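## Task

The reel is in the left gripper and one cable end is already attached to it. Wrap the cable one complete turn around the reel's hub, keeping it within roughly one cable-thickness of the hub over almost the entire turn. Call the scene finished only while the left gripper keeps the reel raised and still. Only the grippers may carry its weight, and it must not drop when the other arm withdraws. Anything else that stays in place only because the robot holds it does not count.

## Robot and tools

Robot: two arms, left_arm and right_arm, each ending in a parallel gripper. The names do not match the left and right of any picture. left_arm is mounted on the +y side.

Frame: a single scene frame. The origin sits on the table surface midway between the arms. +x points out over the table, +z points up, and all positions are in metres. Orientations are quaternions written w first (qw, qx, qy, qz). On each gripper the fingers extend along its own +z axis and close along its own y axis. The reported end_effector_position is the point between the finger pads, a little under 1 cm back from the tips. Reported hand positions can be somewhat wrong, more so when an arm is stretched far.

Row format, used by execute_actions and move: one flat list of 16 numbers covering both arms, even if only one arm moves. The first 8 are left_arm: x, y, z, qw, qx, qy, qz, opening. The last 8 are the same for right_arm. Each x, y, z, q is an absolute target pose for that gripper in the scene frame, not an offset. Opening runs from -1 (closed) to +1 (fully open, 0.087 m). A call is refused, and nothing is sent, if any target lies more than 0.6 m from that arm's last reported position along any axis of its gripper. To keep an arm still, send its complete pose from the last result before it stopped, plus the opening it should have, in every call. To keep an orientation fixed, repeat your own target quaternion rather than the slightly drifted one that is reported.

execute_actions: "actions" is a list holding zero or one item.
- An empty list only reports the state.
- An item with "rows" carries 1 to 15 rows and "steps" from 1 to 15 (default 15). Each step lasts 1/30 s and applies one row. If there are fewer rows than steps, the last row repeats.
- An item with only "steps" (up to 300) is a wait. It is counted from the previous result, so your thinking time uses part of it.
- Optional "pictures" (true/false) controls whether camera images come back.

move: "target" is one 16-number row. "speed" is from 0.002 to 0.5 m/s, default 0.25, and turning is capped at twice that value in rad/s. Each gripper follows a straight line to its pose and both finish together, taking 0.5 to 10 s. Longer paths are cut off at 10 s, short of the target. Rotation goes the short way. Paths ignore obstacles and the other arm. Grippers lag behind, may wander, and can exceed the speed, especially near full arm extension. The opening is applied at the start. The result adds a "move:" line giving the ending (done, off_target, moving, held, fault), any limits that acted, and each gripper's remaining distance. limits=paced means the sent pose was clipped. limits=held means some steps were blocked, after which the arm may lurch quickly. An ending that names one arm means the other finished fine. Faster moves, and targets set deeper past a contact, hit and press harder.

wait: "seconds" from 0 to 10. The robot gets no new command.

zoom_image: "camera" is one of cam_high, cam_low, cam_left_wrist, cam_right_wrist. "region" is [x0, y0, x1, y1] in image pixels, measured from the top-left corner, at most 504 by 504. All cameras give 504x504 images.

finished_scene: "scene" is an integer. The goal must be met and must keep holding. Replying without any tool call also ends everything.

Control behaviour: on every 1/30 s step, each commanded pose is limited to 70 mm and 16 degrees from the measured pose. Position wins over orientation when both cannot be met. Joint friction can leave a gripper up to about 31 mm short, and tiny commands may not move it at all. After an action finishes, an arm continues at most 70 mm toward its last clipped pose, so compare the result with your target and send the remainder. The simulation keeps running while you think. A "Hand target" line shows where each arm is currently being driven.

Joint ranges (rad), from base to hand: waist -2.618 to 3.054, shoulder 0 to 3.142, elbow 0 to 3.142, wrist pitch -1.571 to 1.571, wrist yaw -1.571 to 1.571, wrist roll -2.094 to 2.094. Elbows never fully straighten.

Results: a state line gives each arm's pose. grip_measured is the finger opening on the command scale, and the final Joint positions value is the opening in metres; each gripper's reading has its own fixed error of about 1 mm. Joint torques are offset, scaled and noisy. HELD flags steps on which a clearance check withheld some or all of your row. "pose unreachable" names the arm that check affected. FAULT lines report arm stops.

Gripping: command an opening below grip_measured to hold something. About 0.02 below gives a firm grip, and a smaller gap gives a lighter one. Pads push at most about 20 N. Closing fast can squeeze harder and sometimes makes the fingers spring open.

Heat: holding loads warms the motors, even while you think. MOTOR HOT appears at 75 °C. At 90 °C that arm halts for 10 s. At 100 °C the arm goes limp and drops whatever it holds.

Avoid: knocking or placing anything off the table, which fails the scene. Also avoid arm-to-arm collisions or hard pressing, dropped objects, slips, slams and hard pushes. Loose objects may occasionally be nudged by an outside push.

Each tool is called after "Call:" by a JSON object that holds its "name" and its "arguments".

## Session

Call:
{"name": "execute_actions", "arguments": {"actions": []}}

Scene clock: 0.00 s of 4800.00 s.
left_arm: end_effector_position=(+0.3548, +0.1952, +0.4334) grip_measured=-0.935 end_effector_quat_wxyz=(+0.510, +0.088, +0.853, -0.062) | right_arm: end_effector_position=(+0.3427, -0.2178, +0.3469) grip_measured=+0.992 end_effector_quat_wxyz=(+0.674, +0.074, +0.731, +0.082)
Joint positions: left_arm=[-0.541  1.536  2.288 -1.251 -0.163 -0.106  0.003] | right_arm=[ 0.137  0.976  1.038 -0.143  0.214  0.239  0.087]
Joint velocities: left_arm=[-0.027 -0.022  0.012  0.007 -0.051  0.066  0.001] | right_arm=[ 0.007  0.032 -0.007 -0.051 -0.022 -0.022  0.   ]
Joint torques (N m, as the arm reports them, + toward a larger angle): no reading
Motor temperatures (°C, as the motors report them): left_arm=[24 23 23 24 22 23] | right_arm=[21 24 25 24 22 24]
Hand target (left_arm): +0.357, +0.194, +0.436; +0.515, +0.087, +0.850, -0.063
Hand target (right_arm): +0.343, -0.218, +0.347; +0.674, +0.074, +0.731, +0.082

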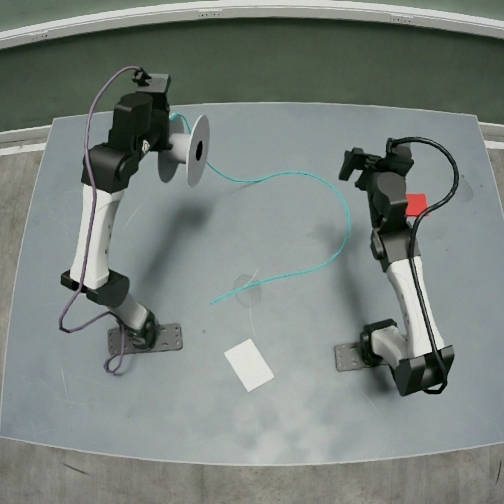

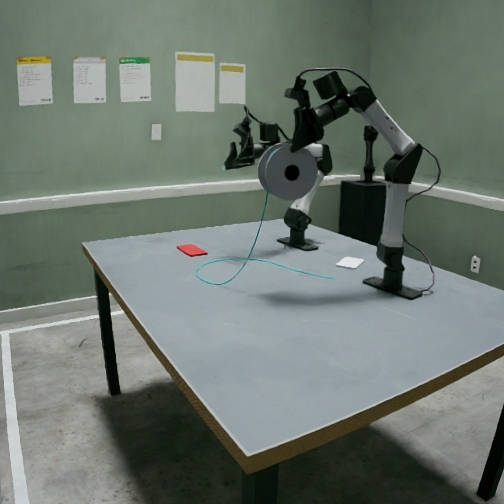

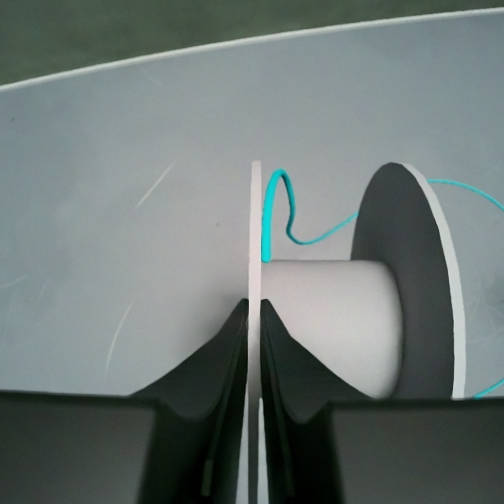

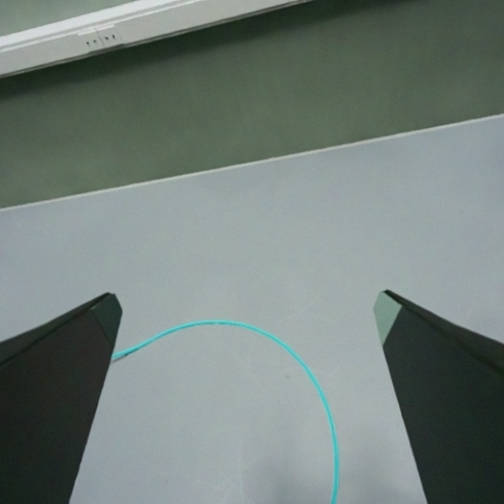

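Call:
{"name": "zoom_image", "arguments": {"camera": "cam_high", "region": [60,50,260,250]}}

Call:
{"name": "zoom_image", "arguments": {"camera": "cam_low", "region": [200,50,450,300]}}

Call:
{"name": "execute_actions", "arguments": {"actions": []}}

Region (60, 50, 260, 250) of cam_high's 504x504 image, scaled by 2.520, with more detail than that image has.

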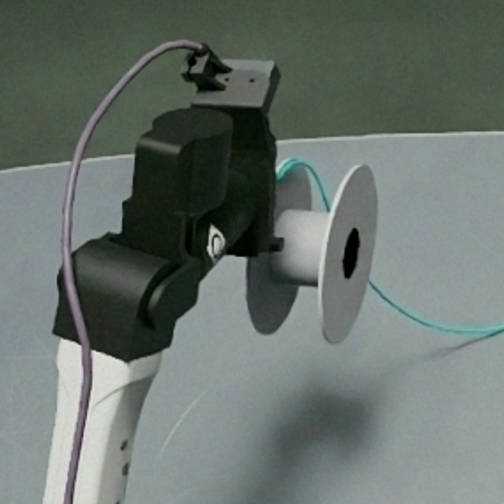

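Region (200, 50, 450, 300) of cam_low's 504x504 image, scaled by 2.016, with more detail than that image has.

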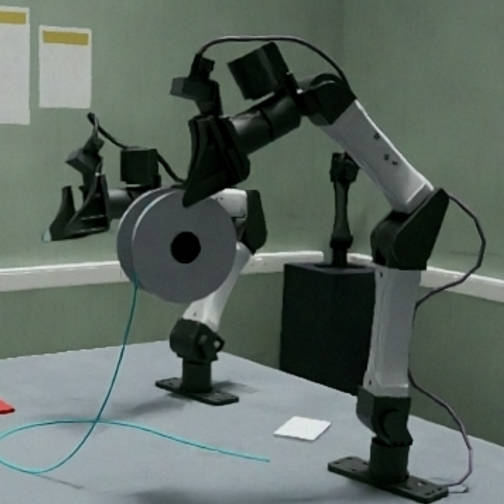

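Scene clock: 4.80 s of 4800.00 s.
left_arm: end_effector_position=(+0.3548, +0.1952, +0.4334) grip_measured=-0.935 end_effector_quat_wxyz=(+0.510, +0.088, +0.853, -0.062) | right_arm: end_effector_position=(+0.3427, -0.2178, +0.3469) grip_measured=+0.992 end_effector_quat_wxyz=(+0.674, +0.074, +0.731, +0.082)
Joint positions: left_arm=[-0.541  1.536  2.288 -1.251 -0.163 -0.106  0.003] | right_arm=[ 0.137  0.976  1.038 -0.143  0.214  0.239  0.087]
Joint velocities: left_arm=[ 0.002 -0.002 -0.017  0.007 -0.007 -0.007 -0.   ] | right_arm=[-0.022  0.002 -0.007 -0.007 -0.022 -0.007  0.001]
Joint torques (N m, as the arm reports them, + toward a larger angle): left_arm=[ 0.06 -5.15  5.71  2.56 -0.03 -0.1 ] | right_arm=[ 0.26 -2.09  6.69  2.    0.08 -0.05]
Motor temperatures (°C, as the motors report them): left_arm=[24 24 23 26 22 23] | right_arm=[21 24 26 25 22 24]
Hand target (left_arm): +0.357, +0.194, +0.436; +0.515, +0.087, +0.850, -0.063
Hand target (right_arm): +0.343, -0.218, +0.347; +0.674, +0.074, +0.731, +0.082
Steps of this call (steps 1 to 144: nothing new was sent). Readings (end_effector_position):
1: left_arm (+0.3548, +0.1952, +0.4334) | right_arm (+0.3427, -0.2178, +0.3469)
2: left_arm (+0.3548, +0.1952, +0.4334) | right_arm (+0.3427, -0.2178, +0.3469)
4: left_arm (+0.3548, +0.1952, +0.4334) | right_arm (+0.3427, -0.2178, +0.3469)
8: left_arm (+0.3548, +0.1952, +0.4334) | right_arm (+0.3427, -0.2178, +0.3469)
144: the state above

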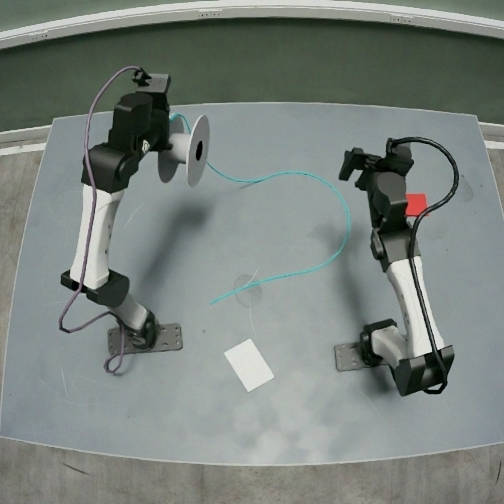

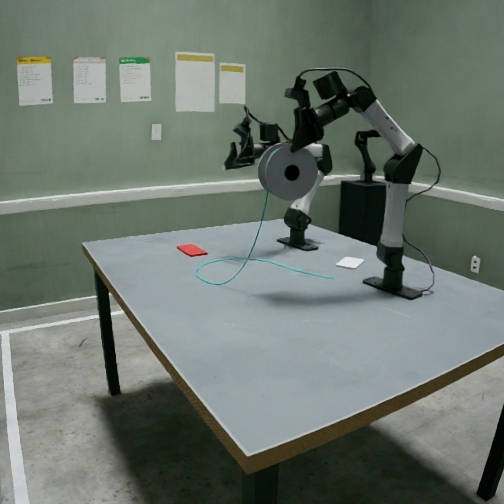

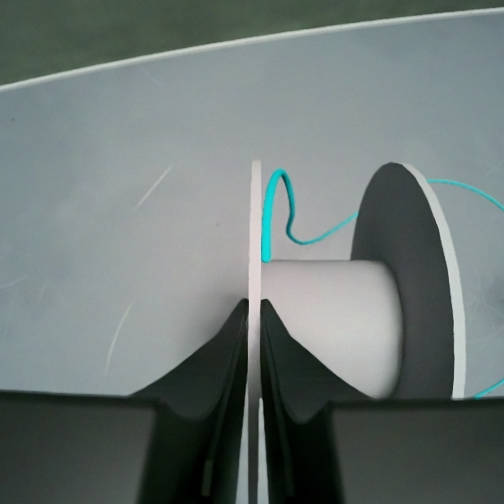

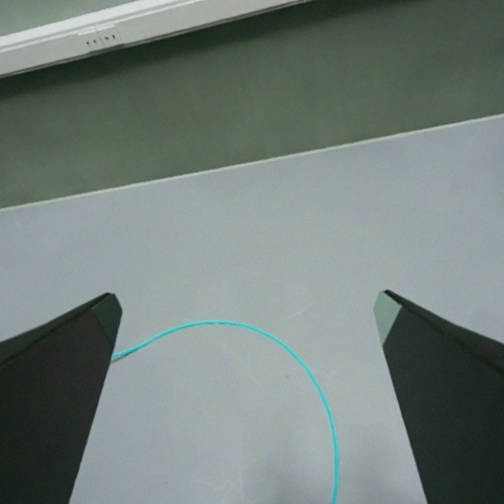

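Call:
{"name": "move", "arguments": {"target": [0.357,0.194,0.436,0.515,0.087,0.85,-0.063,-0.97,0.38,-0.05,0.30,0.549,-0.445,0.549,0.445,0.3]}}

Scene clock: 41.37 s of 4800.00 s.
left_arm: end_effector_position=(+0.3532, +0.1959, +0.4313) grip_measured=-0.935 end_effector_quat_wxyz=(+0.505, +0.089, +0.856, -0.060) | right_arm: end_effector_position=(+0.3762, -0.0556, +0.2907) grip_measured=+0.300 end_effector_quat_wxyz=(+0.544, -0.429, +0.565, +0.448)
Joint positions: left_arm=[-0.541  1.536  2.288 -1.262 -0.163 -0.106  0.003] | right_arm=[ 0.037  1.602  1.193  0.392 -1.203  0.023  0.057]
Joint velocities: left_arm=[ 0.002 -0.022  0.012  0.022  0.037 -0.022  0.001] | right_arm=[ 0.002  0.007  0.012  0.007  0.007  0.007 -0.001]
Joint torques (N m, as the arm reports them, + toward a larger angle): left_arm=[-0.07 -5.01  5.82  2.69 -0.05 -0.1 ] | right_arm=[ 1.08 -6.43  8.57  1.71 -0.06 -0.17]
Motor temperatures (°C, as the motors report them): left_arm=[24 25 25 32 22 23] | right_arm=[21 24 30 29 22 24]
Hand target (left_arm): +0.357, +0.194, +0.436; +0.515, +0.087, +0.850, -0.063
Hand target (right_arm): +0.377, -0.051, +0.299; +0.551, -0.444, +0.548, +0.446
Off the commanded pose (left_arm): 0.006 m, 1 deg.
Off the commanded pose (right_arm): 0.011 m, 3 deg.
After step 180, 27.27 s passed at rest.
move: off_target (right_arm)

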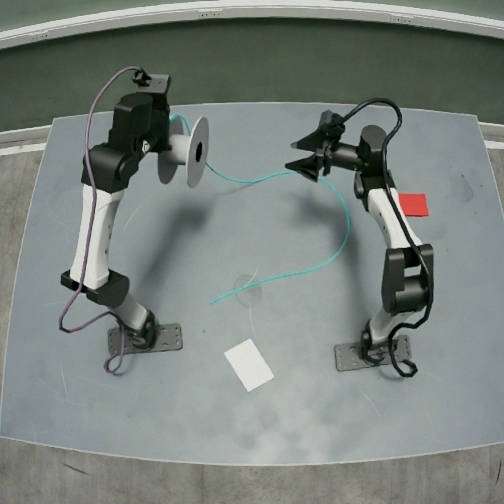

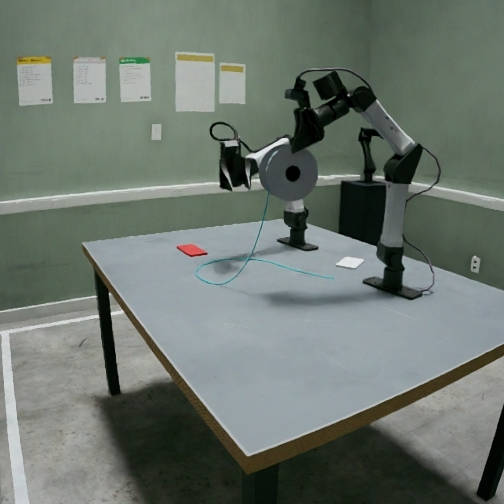

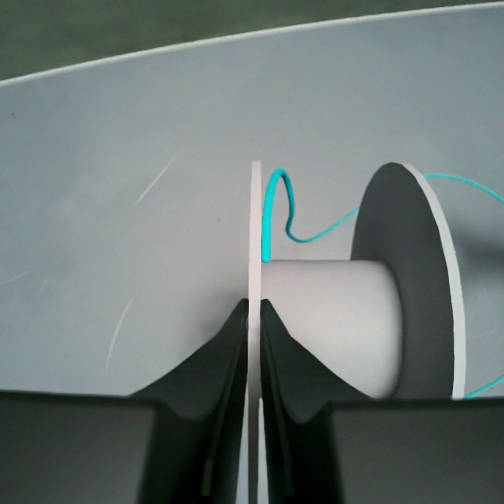

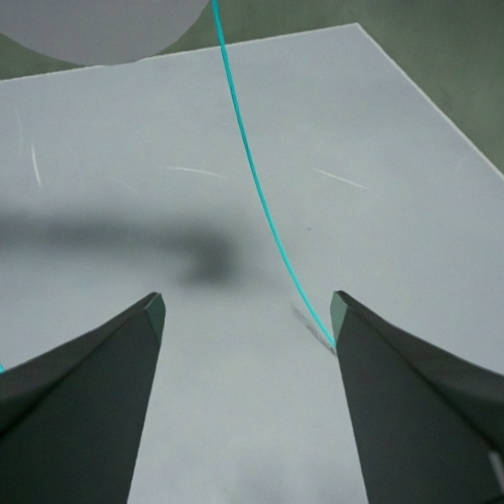

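Call:
{"name": "move", "arguments": {"target": [0.34,0.11,0.436,0.515,0.087,0.85,-0.063,-0.97,0.385,0.0,0.22,0.549,-0.445,0.549,0.445,0.6], "speed": 0.1}}

Scene clock: 46.40 s of 4800.00 s.
left_arm: end_effector_position=(+0.3365, +0.1130, +0.4282) grip_measured=-0.935 end_effector_quat_wxyz=(+0.504, +0.098, +0.856, -0.056) | right_arm: end_effector_position=(+0.3845, -0.0028, +0.2281) grip_measured=+0.600 end_effector_quat_wxyz=(+0.550, -0.447, +0.547, +0.444)
Joint positions: left_arm=[-0.887  1.685  2.457 -1.343 -0.458 -0.272  0.003] | right_arm=[ 0.172  1.754  1.09   0.665 -1.094 -0.004  0.07 ]
Joint velocities: left_arm=[-0.002  0.002  0.002 -0.051 -0.022 -0.022 -0.001] | right_arm=[-0.007  0.007  0.017  0.022 -0.022 -0.037  0.002]
Joint torques (N m, as the arm reports them, + toward a larger angle): left_arm=[-0.4  -5.25  8.19  2.38 -0.31 -0.23] | right_arm=[ 0.96 -7.5   5.06  1.79  0.25 -0.05]
Motor temperatures (°C, as the motors report them): left_arm=[24 25 26 32 22 23] | right_arm=[21 25 30 29 22 24]
Hand target (left_arm): +0.339, +0.110, +0.436; +0.515, +0.088, +0.850, -0.062
Hand target (right_arm): +0.383, -0.000, +0.220; +0.549, -0.446, +0.550, +0.444
Off the commanded pose (left_arm): 0.009 m, 2 deg.
Off the commanded pose (right_arm): 0.009 m, 0 deg.
move: done

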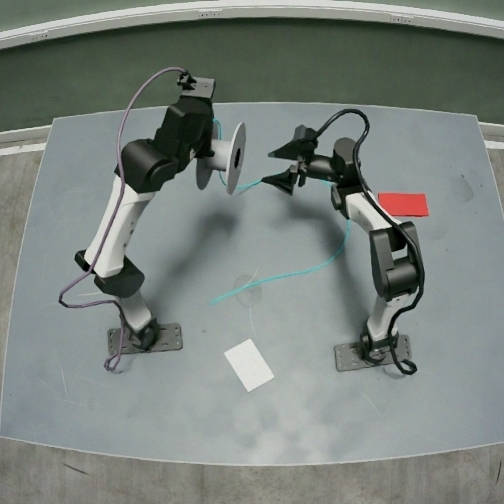

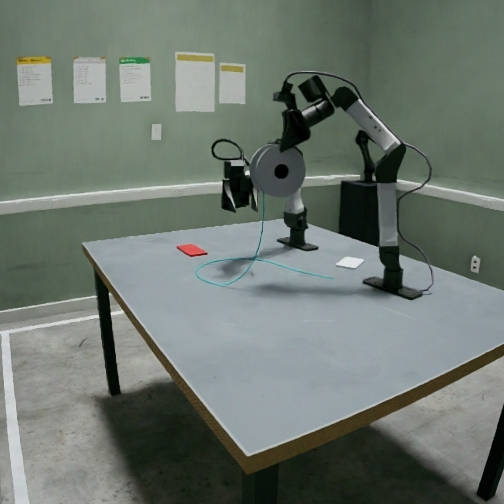

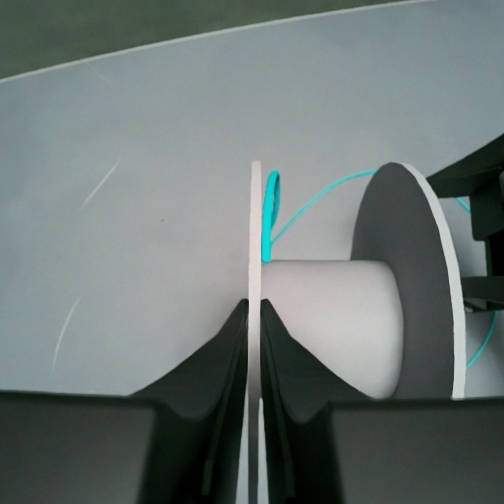

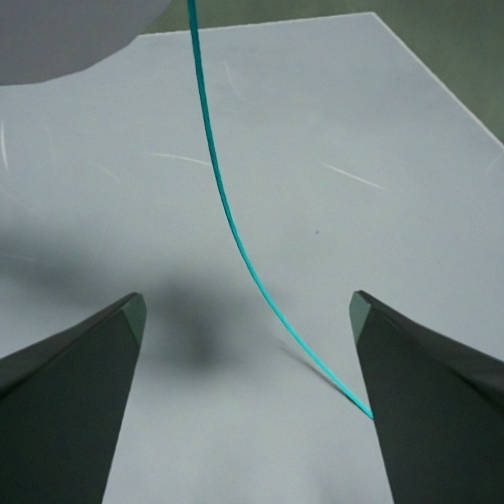

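Call:
{"name": "move", "arguments": {"target": [0.34,0.11,0.436,0.515,0.087,0.85,-0.063,-0.97,0.405,0.03,0.15,0.549,-0.445,0.549,0.445,0.6], "speed": 0.1}}

Call:
{"name": "move", "arguments": {"target": [0.34,0.11,0.436,0.515,0.087,0.85,-0.063,-0.97,0.42,0.10,0.15,0.549,-0.445,0.549,0.445,0.6], "speed": 0.1}}

Scene clock: 52.27 s of 4800.00 s.
left_arm: end_effector_position=(+0.3354, +0.1143, +0.4266) grip_measured=-0.935 end_effector_quat_wxyz=(+0.501, +0.099, +0.858, -0.053) | right_arm: end_effector_position=(+0.4063, +0.0269, +0.1550) grip_measured=+0.600 end_effector_quat_wxyz=(+0.549, -0.446, +0.549, +0.445)
Joint positions: left_arm=[-0.887  1.685  2.458 -1.354 -0.459 -0.273  0.003] | right_arm=[ 0.229  2.     1.09   0.908 -1.037 -0.004  0.07 ]
Joint velocities: left_arm=[-0.007 -0.007 -0.017 -0.051  0.051  0.022 -0.   ] | right_arm=[ 0.007 -0.007 -0.012 -0.037 -0.007  0.022  0.001]
Joint torques (N m, as the arm reports them, + toward a larger angle): left_arm=[-0.14 -5.26  8.18  2.51 -0.24 -0.23] | right_arm=[ 0.98 -9.17  4.71  1.8   0.19 -0.02]
Motor temperatures (°C, as the motors report them): left_arm=[24 26 26 33 22 23] | right_arm=[21 26 30 29 22 24]
Hand target (left_arm): +0.340, +0.110, +0.436; +0.516, +0.087, +0.850, -0.063
Hand target (right_arm): +0.403, +0.030, +0.150; +0.549, -0.446, +0.550, +0.445
Off the commanded pose (left_arm): 0.011 m, 3 deg.
Off the commanded pose (right_arm): 0.006 m, 0 deg.
move: off_target (left_arm)

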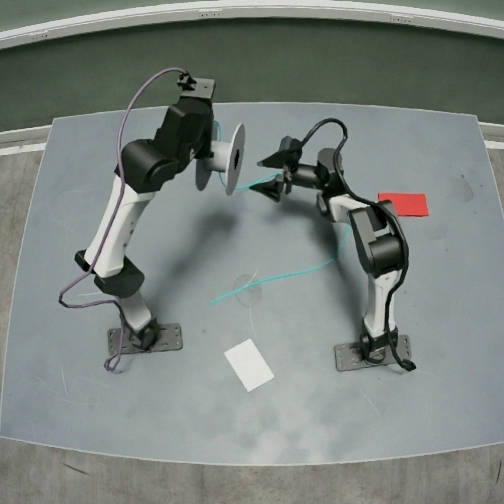

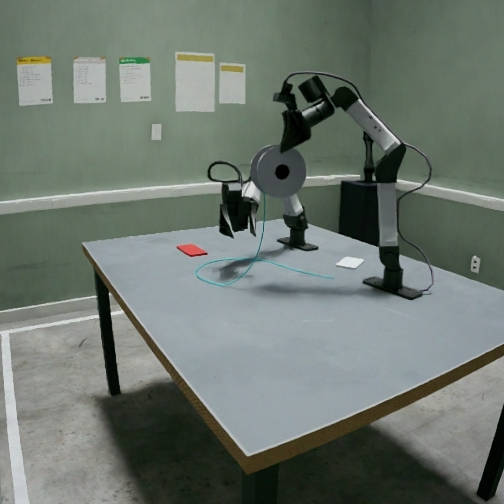

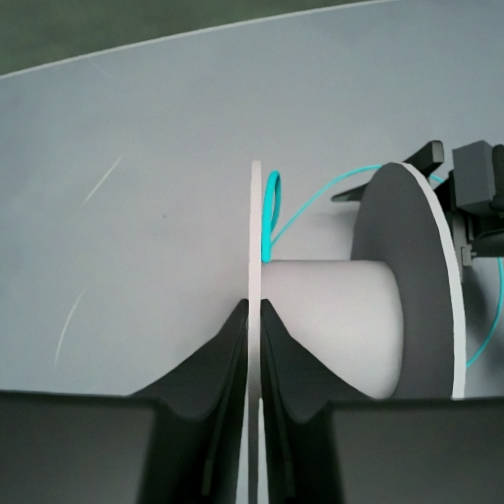

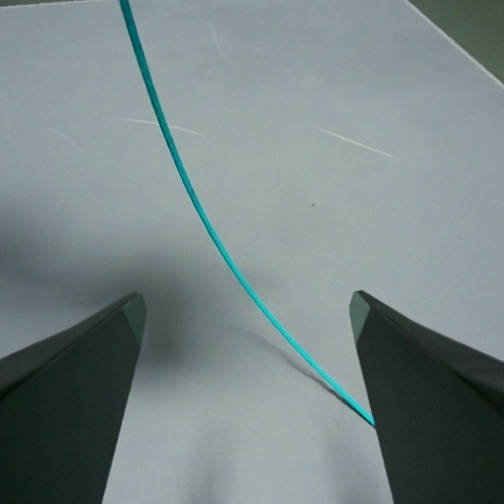

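Scene clock: 53.43 s of 4800.00 s.
left_arm: end_effector_position=(+0.3346, +0.1150, +0.4255) grip_measured=-0.935 end_effector_quat_wxyz=(+0.499, +0.100, +0.859, -0.051) | right_arm: end_effector_position=(+0.4142, +0.0949, +0.1445) grip_measured=+0.600 end_effector_quat_wxyz=(+0.543, -0.446, +0.553, +0.447)
Joint positions: left_arm=[-0.887  1.685  2.458 -1.36  -0.459 -0.273  0.003] | right_arm=[ 0.371  2.125  1.254  0.852 -0.899 -0.004  0.07 ]
Joint velocities: left_arm=[-0.007  0.012 -0.007 -0.007 -0.139  0.007  0.   ] | right_arm=[-0.012  0.012 -0.002 -0.007 -0.022 -0.022 -0.001]
Joint torques (N m, as the arm reports them, + toward a larger angle): left_arm=[-0.12 -5.26  8.13  2.59 -0.24 -0.23] | right_arm=[ 0.78 -9.95  7.96  1.8   0.12 -0.03]
Motor temperatures (°C, as the motors report them): left_arm=[24 26 26 33 22 23] | right_arm=[21 26 30 29 22 24]
Hand target (left_arm): +0.340, +0.110, +0.436; +0.515, +0.087, +0.850, -0.063
Hand target (right_arm): +0.419, +0.100, +0.149; +0.549, -0.446, +0.550, +0.444
Off the commanded pose (left_arm): 0.013 m, 3 deg.
Off the commanded pose (right_arm): 0.009 m, 1 deg.
move: off_target (left_arm)

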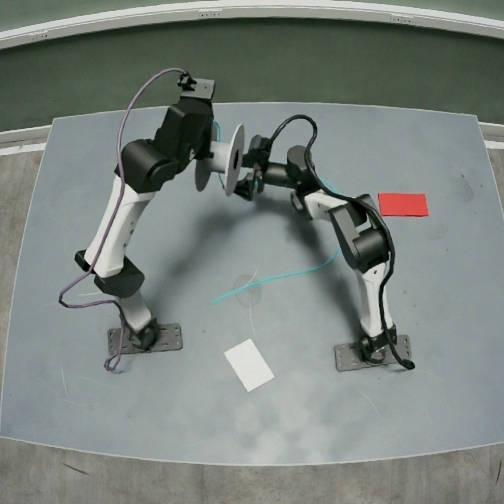

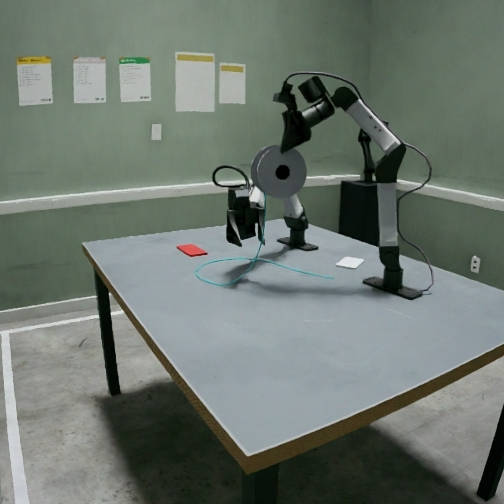

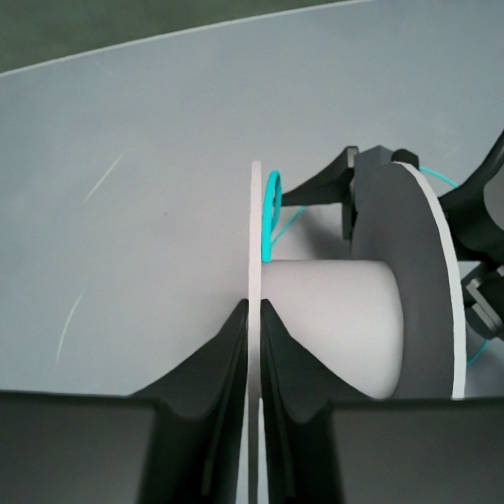

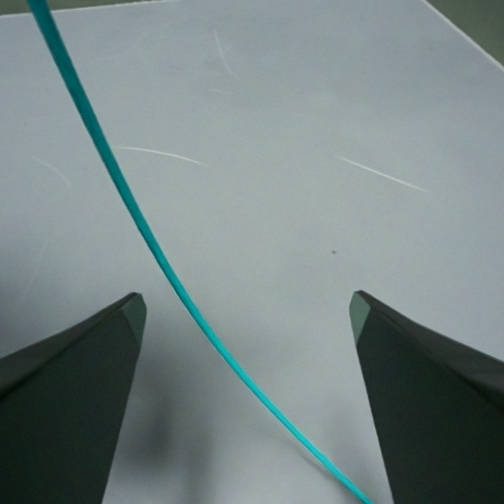

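Call:
{"name": "move", "arguments": {"target": [0.34,0.11,0.436,0.515,0.087,0.85,-0.063,-0.97,0.41,0.125,0.095,0.549,-0.445,0.549,0.445,0.6], "speed": 0.1}}

Call:
{"name": "move", "arguments": {"target": [0.34,0.11,0.436,0.515,0.087,0.85,-0.063,-0.97,0.41,0.125,0.095,0.549,-0.445,0.549,0.445,-0.93]}}

Scene clock: 57.33 s of 4800.00 s.
left_arm: end_effector_position=(+0.3345, +0.1151, +0.4253) grip_measured=-0.935 end_effector_quat_wxyz=(+0.499, +0.100, +0.859, -0.051) | right_arm: end_effector_position=(+0.4089, +0.1207, +0.0924) grip_measured=+0.600 end_effector_quat_wxyz=(+0.542, -0.446, +0.555, +0.446)
Joint positions: left_arm=[-0.887  1.685  2.458 -1.361 -0.459 -0.273  0.003] | right_arm=[ 0.429  2.273  1.254  0.997 -0.839 -0.004  0.07 ]
Joint velocities: left_arm=[-0.007  0.007 -0.012 -0.022 -0.066 -0.022  0.   ] | right_arm=[ 0.007 -0.002 -0.007  0.007  0.066 -0.007  0.001]
Joint torques (N m, as the arm reports them, + toward a larger angle): left_arm=[-0.14 -5.26  8.08  2.6  -0.24 -0.23] | right_arm=[  1.11 -10.99   5.76   1.99   0.14  -0.01]
Motor temperatures (°C, as the motors report them): left_arm=[24 26 27 33 22 23] | right_arm=[21 27 31 29 22 24]
Hand target (left_arm): +0.340, +0.110, +0.436; +0.515, +0.087, +0.850, -0.063
Hand target (right_arm): +0.409, +0.124, +0.095; +0.549, -0.446, +0.550, +0.445
Off the commanded pose (left_arm): 0.013 m, 3 deg.
Off the commanded pose (right_arm): 0.005 m, 1 deg.
move: off_target (left_arm)

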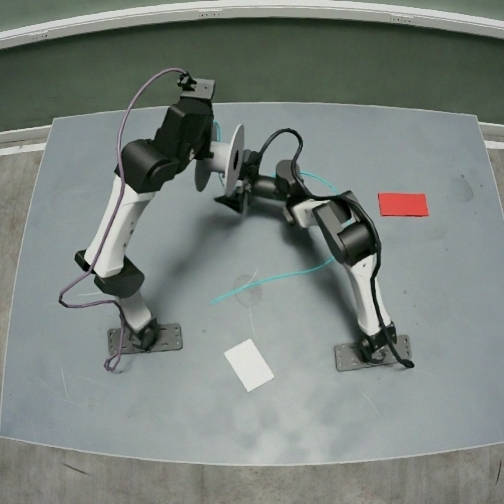

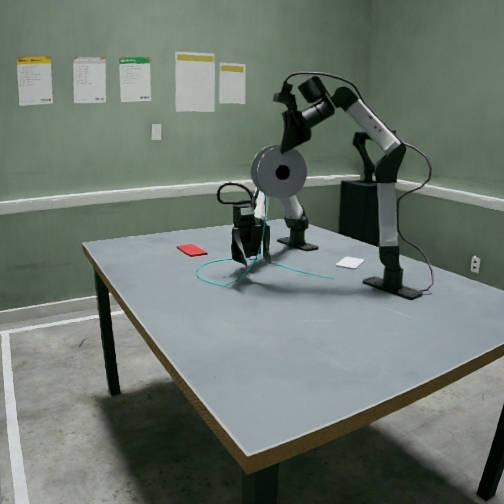

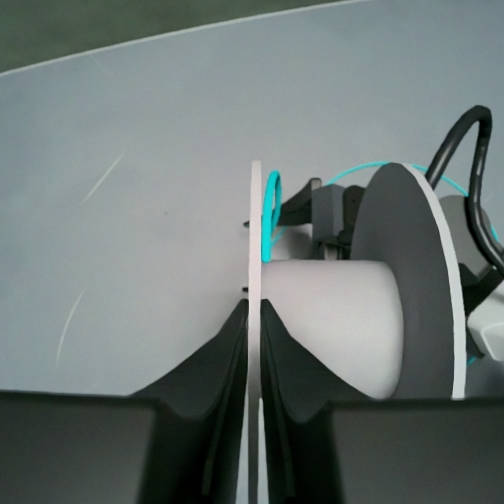

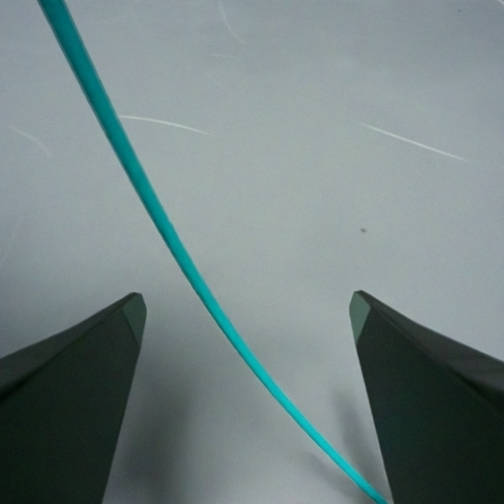

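Scene clock: 58.03 s of 4800.00 s.
left_arm: end_effector_position=(+0.3344, +0.1151, +0.4252) grip_measured=-0.935 end_effector_quat_wxyz=(+0.499, +0.100, +0.860, -0.051) | right_arm: end_effector_position=(+0.4090, +0.1207, +0.0926) grip_measured=-0.930 end_effector_quat_wxyz=(+0.543, -0.446, +0.555, +0.446)
Joint positions: left_arm=[-0.887  1.685  2.458 -1.361 -0.459 -0.273  0.003] | right_arm=[ 0.429  2.273  1.254  0.998 -0.838 -0.004  0.003]
Joint velocities: left_arm=[ 0.012 -0.002 -0.012 -0.022  0.066 -0.037  0.   ] | right_arm=[ 0.007  0.007  0.002 -0.007  0.037 -0.066  0.001]
Joint torques (N m, as the arm reports them, + toward a larger angle): left_arm=[-0.14 -5.29  8.11  2.59 -0.25 -0.22] | right_arm=[  0.82 -10.77   6.1    1.97   0.19   0.02]
Motor temperatures (°C, as the motors report them): left_arm=[24 26 27 33 22 23] | right_arm=[21 27 31 29 22 24]
Hand target (left_arm): +0.340, +0.110, +0.436; +0.515, +0.087, +0.850, -0.063
Hand target (right_arm): +0.410, +0.125, +0.095; +0.549, -0.445, +0.549, +0.445
Off the commanded pose (left_arm): 0.013 m, 3 deg.
Off the commanded pose (right_arm): 0.005 m, 1 deg.
move: off_target (left_arm)

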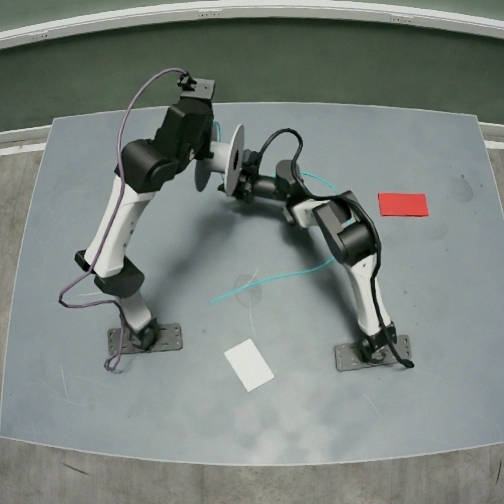

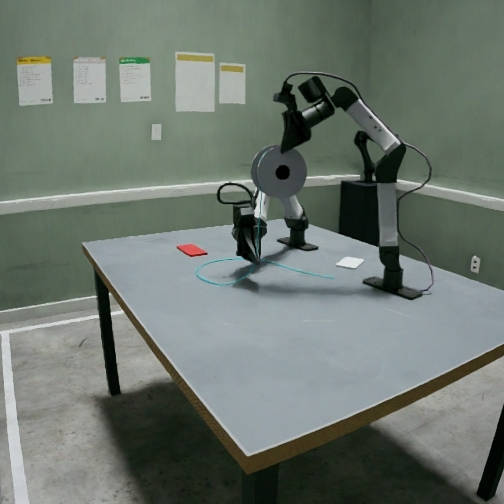

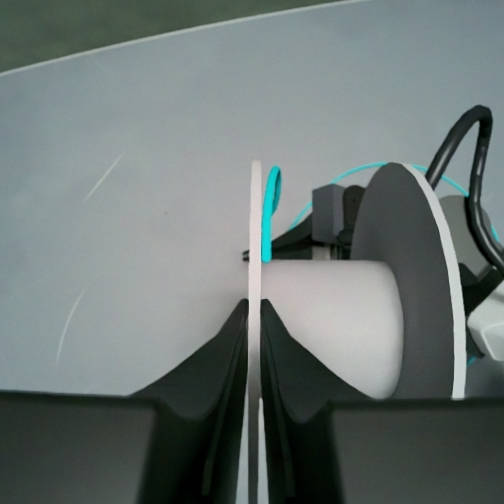

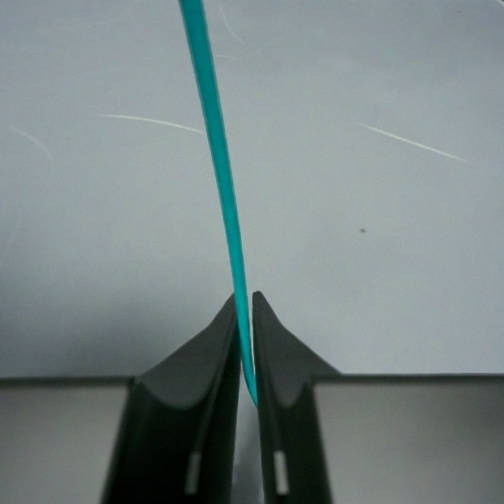

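Call:
{"name": "move", "arguments": {"target": [0.34,0.11,0.436,0.515,0.087,0.85,-0.063,-0.97,0.2,0.13,0.14,0.549,-0.445,0.549,0.445,-0.96], "speed": 0.1}}

Call:
{"name": "move", "arguments": {"target": [0.34,0.11,0.436,0.515,0.087,0.85,-0.063,-0.97,0.13,0.13,0.24,0.549,-0.445,0.549,0.445,-0.96], "speed": 0.1}}

Scene clock: 65.27 s of 4800.00 s.
left_arm: end_effector_position=(+0.3343, +0.1153, +0.4250) grip_measured=-0.935 end_effector_quat_wxyz=(+0.498, +0.100, +0.860, -0.050) | right_arm: end_effector_position=(+0.2060, +0.1317, +0.1417) grip_measured=-0.960 end_effector_quat_wxyz=(+0.549, -0.447, +0.549, +0.445)
Joint positions: left_arm=[-0.887  1.685  2.458 -1.362 -0.459 -0.273  0.003] | right_arm=[ 0.816  1.71   0.61   1.097 -0.451 -0.004  0.002]
Joint velocities: left_arm=[-0.002 -0.002 -0.007  0.007 -0.007 -0.051  0.001] | right_arm=[ 0.002 -0.012  0.022  0.022  0.066  0.037 -0.001]
Joint torques (N m, as the arm reports them, + toward a larger angle): left_arm=[-0.14 -5.29  8.09  2.63 -0.25 -0.22] | right_arm=[ 1.06 -8.12  3.82  1.93  0.12 -0.07]
Motor temperatures (°C, as the motors report them): left_arm=[24 26 27 34 22 23] | right_arm=[21 30 31 30 22 24]
Hand target (left_arm): +0.340, +0.110, +0.436; +0.515, +0.087, +0.850, -0.063
Hand target (right_arm): +0.201, +0.129, +0.141; +0.549, -0.448, +0.549, +0.443
Off the commanded pose (left_arm): 0.013 m, 3 deg.
Off the commanded pose (right_arm): 0.006 m, 0 deg.
move: off_target (left_arm)

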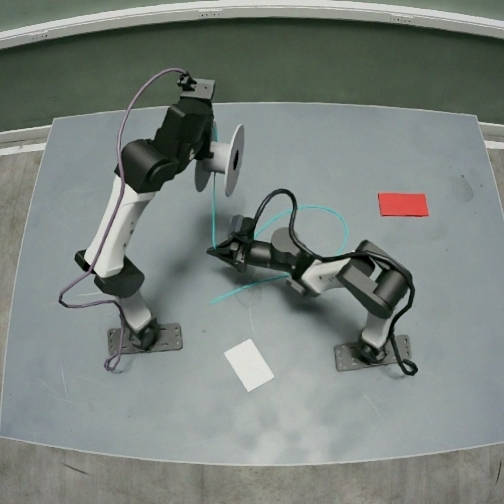

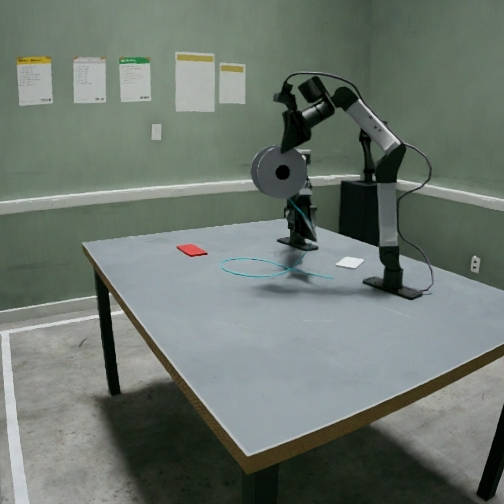

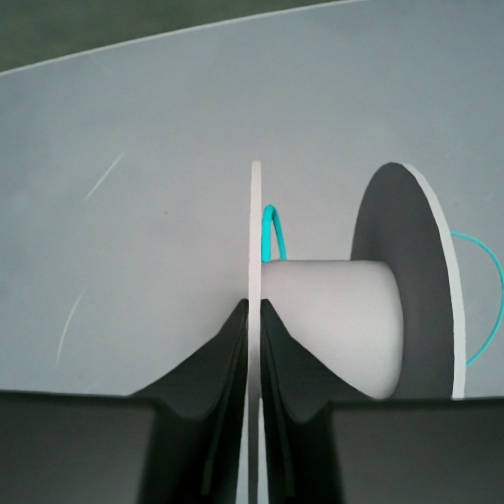

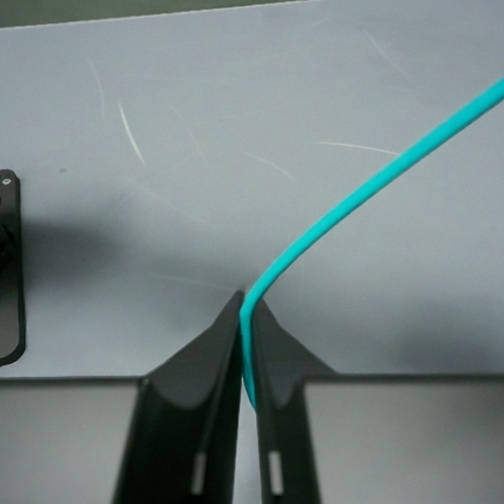

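Scene clock: 67.13 s of 4800.00 s.
left_arm: end_effector_position=(+0.3335, +0.1160, +0.4238) grip_measured=-0.935 end_effector_quat_wxyz=(+0.496, +0.101, +0.861, -0.049) | right_arm: end_effector_position=(+0.1368, +0.1276, +0.2235) grip_measured=-0.960 end_effector_quat_wxyz=(+0.543, -0.447, +0.563, +0.434)
Joint positions: left_arm=[-0.887  1.685  2.458 -1.369 -0.459 -0.273  0.003] | right_arm=[ 1.037  1.293  0.672  0.587 -0.21  -0.004  0.002]
Joint velocities: left_arm=[ 0.007 -0.012 -0.007  0.022 -0.066  0.037 -0.001] | right_arm=[-0.012 -0.002 -0.002  0.007  0.007  0.007  0.   ]
Joint torques (N m, as the arm reports them, + toward a larger angle): left_arm=[-0.14 -5.31  8.07  2.7  -0.25 -0.23] | right_arm=[ 1.34 -5.75  8.35  1.9   0.05 -0.02]
Motor temperatures (°C, as the motors report them): left_arm=[24 26 27 34 22 23] | right_arm=[21 30 31 30 22 24]
Hand target (left_arm): +0.339, +0.110, +0.436; +0.515, +0.087, +0.850, -0.063
Hand target (right_arm): +0.131, +0.131, +0.240; +0.550, -0.447, +0.549, +0.444
Off the commanded pose (left_arm): 0.015 m, 3 deg.
Off the commanded pose (right_arm): 0.018 m, 2 deg.
move: off_target (left_arm, right_arm)

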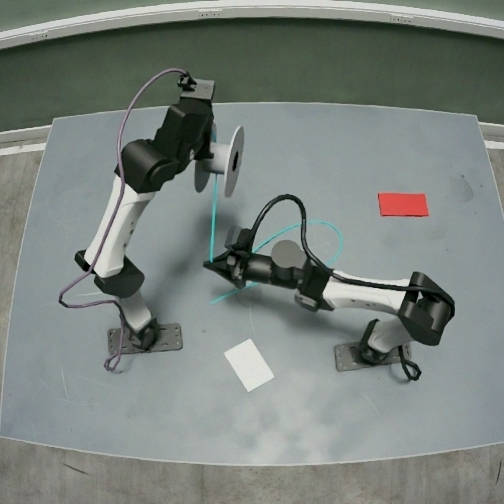

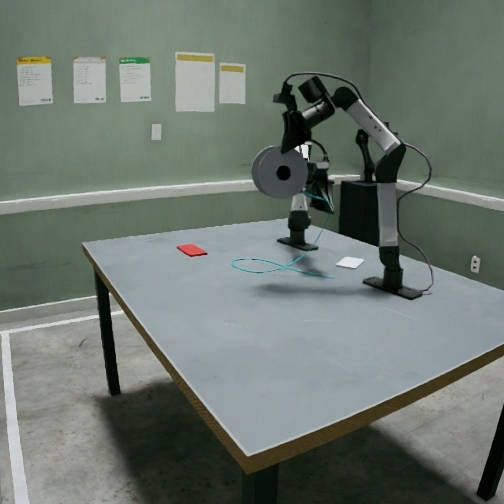

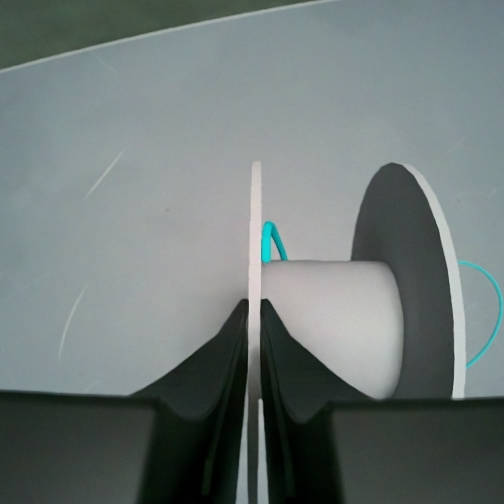

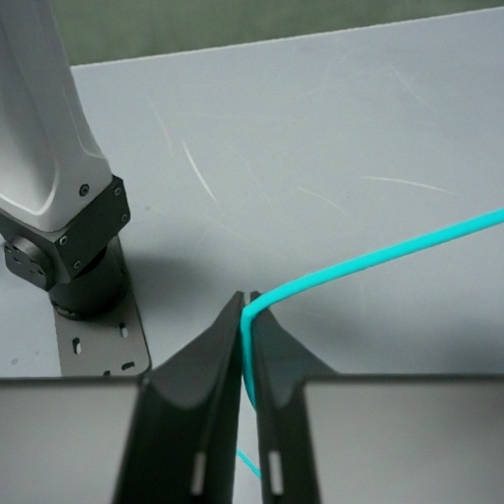

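Call:
{"name": "move", "arguments": {"target": [0.34,0.11,0.436,0.515,0.087,0.85,-0.063,-0.97,0.14,0.11,0.37,0.549,-0.445,0.549,0.445,-0.96], "speed": 0.1}}

Scene clock: 71.73 s of 4800.00 s.
left_arm: end_effector_position=(+0.3344, +0.1151, +0.4252) grip_measured=-0.935 end_effector_quat_wxyz=(+0.498, +0.100, +0.860, -0.051) | right_arm: end_effector_position=(+0.1411, +0.1160, +0.3519) grip_measured=-0.960 end_effector_quat_wxyz=(+0.538, -0.451, +0.562, +0.438)
Joint positions: left_arm=[-0.887  1.685  2.458 -1.361 -0.458 -0.273  0.003] | right_arm=[ 0.99   1.205  1.136  0.029 -0.272 -0.004  0.002]
Joint velocities: left_arm=[ 0.007  0.007 -0.002 -0.037 -0.022 -0.022 -0.001] | right_arm=[ 0.002 -0.017 -0.007 -0.037 -0.066 -0.022 -0.002]
Joint torques (N m, as the arm reports them, + toward a larger angle): left_arm=[-0.13 -5.28  8.09  2.61 -0.25 -0.23] | right_arm=[-0.54 -4.88  8.65  1.98 -0.08  0.02]
Motor temperatures (°C, as the motors report them): left_arm=[24 26 28 34 22 23] | right_arm=[21 29 32 30 22 24]
Hand target (left_arm): +0.340, +0.110, +0.436; +0.515, +0.087, +0.850, -0.063
Hand target (right_arm): +0.141, +0.112, +0.370; +0.549, -0.445, +0.549, +0.445
Off the commanded pose (left_arm): 0.013 m, 3 deg.
Off the commanded pose (right_arm): 0.019 m, 2 deg.
move: off_target (left_arm, right_arm)

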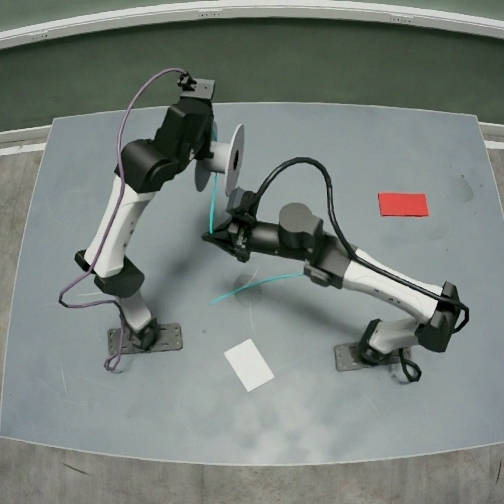

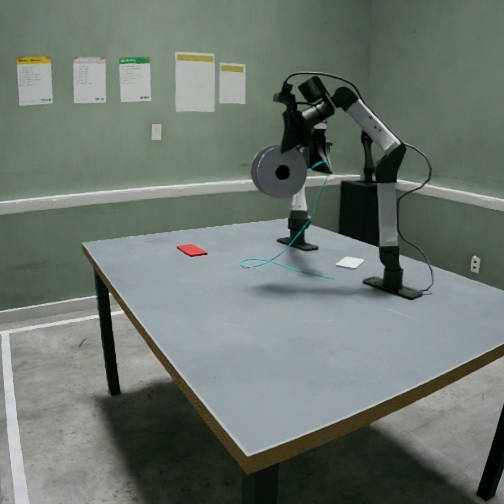

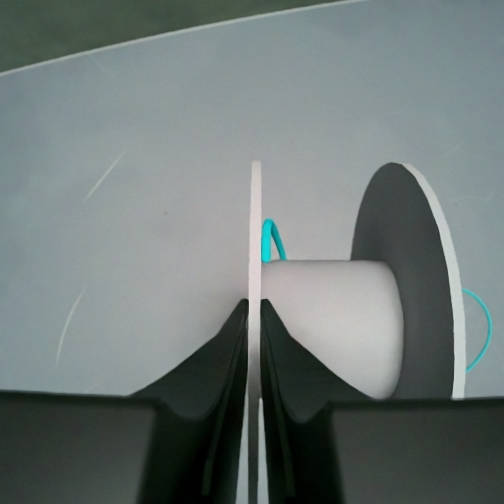

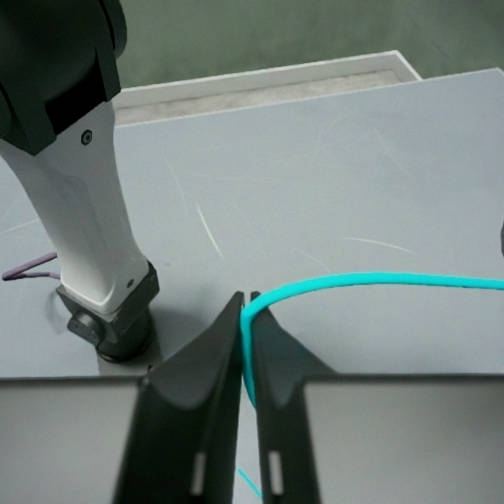

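Call:
{"name": "move", "arguments": {"target": [0.34,0.11,0.39,0.515,0.087,0.85,-0.063,-0.97,0.19,0.055,0.46,0.549,-0.445,0.549,0.445,-0.96], "speed": 0.07}}

Call:
{"name": "zoom_image", "arguments": {"camera": "cam_high", "region": [130,70,330,270]}}

Scene clock: 76.70 s of 4800.00 s.
left_arm: end_effector_position=(+0.3403, +0.1075, +0.3938) grip_measured=-0.935 end_effector_quat_wxyz=(+0.514, +0.088, +0.850, -0.070) | right_arm: end_effector_position=(+0.1947, +0.0565, +0.4382) grip_measured=-0.960 end_effector_quat_wxyz=(+0.532, -0.443, +0.574, +0.437)
Joint positions: left_arm=[-0.887  1.497  2.012 -1.053 -0.452 -0.287  0.003] | right_arm=[ 0.669  1.267  1.559 -0.353 -0.578 -0.004  0.002]
Joint velocities: left_arm=[-0.002 -0.002 -0.002 -0.037 -0.022  0.037 -0.   ] | right_arm=[ 0.022  0.002  0.007 -0.022 -0.007  0.007  0.001]
Joint torques (N m, as the arm reports them, + toward a larger angle): left_arm=[-0.1  -7.11  4.37  2.42 -0.31 -0.08] | right_arm=[-0.47 -3.48  8.72  2.17 -0.19  0.07]
Motor temperatures (°C, as the motors report them): left_arm=[24 27 28 35 22 23] | right_arm=[21 29 32 31 22 24]
Hand target (left_arm): +0.340, +0.110, +0.390; +0.515, +0.087, +0.851, -0.063
Hand target (right_arm): +0.192, +0.055, +0.460; +0.549, -0.443, +0.550, +0.447
Off the commanded pose (left_arm): 0.005 m, 1 deg.
Off the commanded pose (right_arm): 0.022 m, 4 deg.
move: off_target (right_arm)

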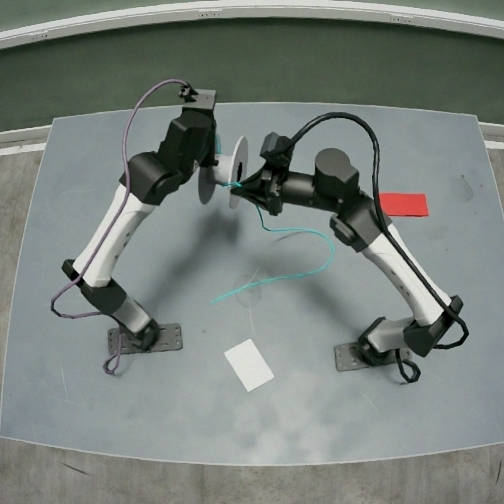

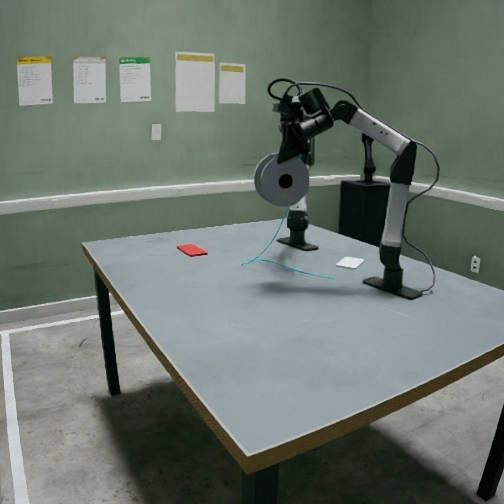

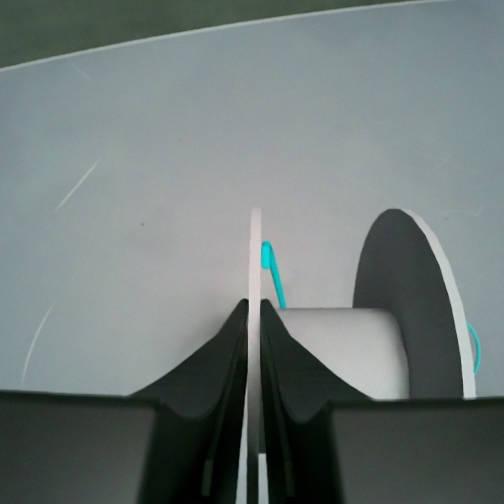

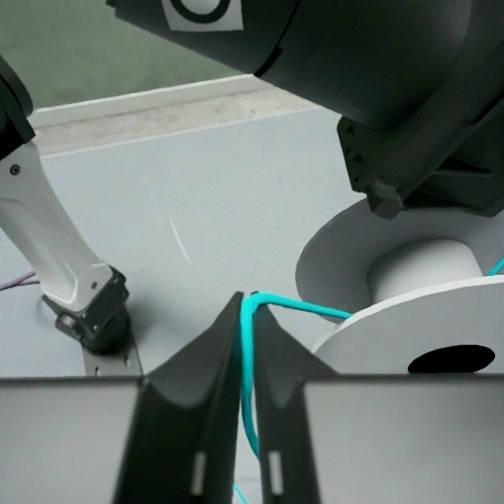

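Region (130, 70, 330, 270) of cam_high's 504x504 image, scaled by 2.520, with more detail than that image has.

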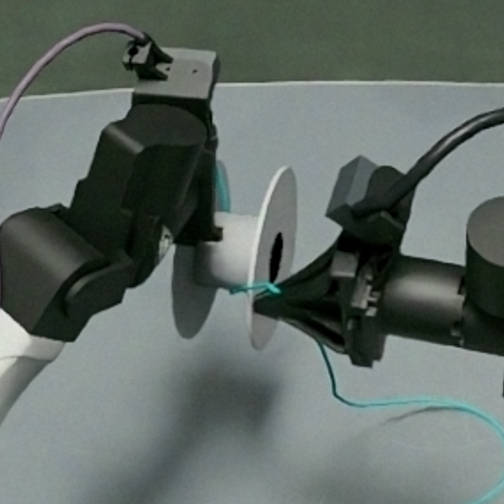

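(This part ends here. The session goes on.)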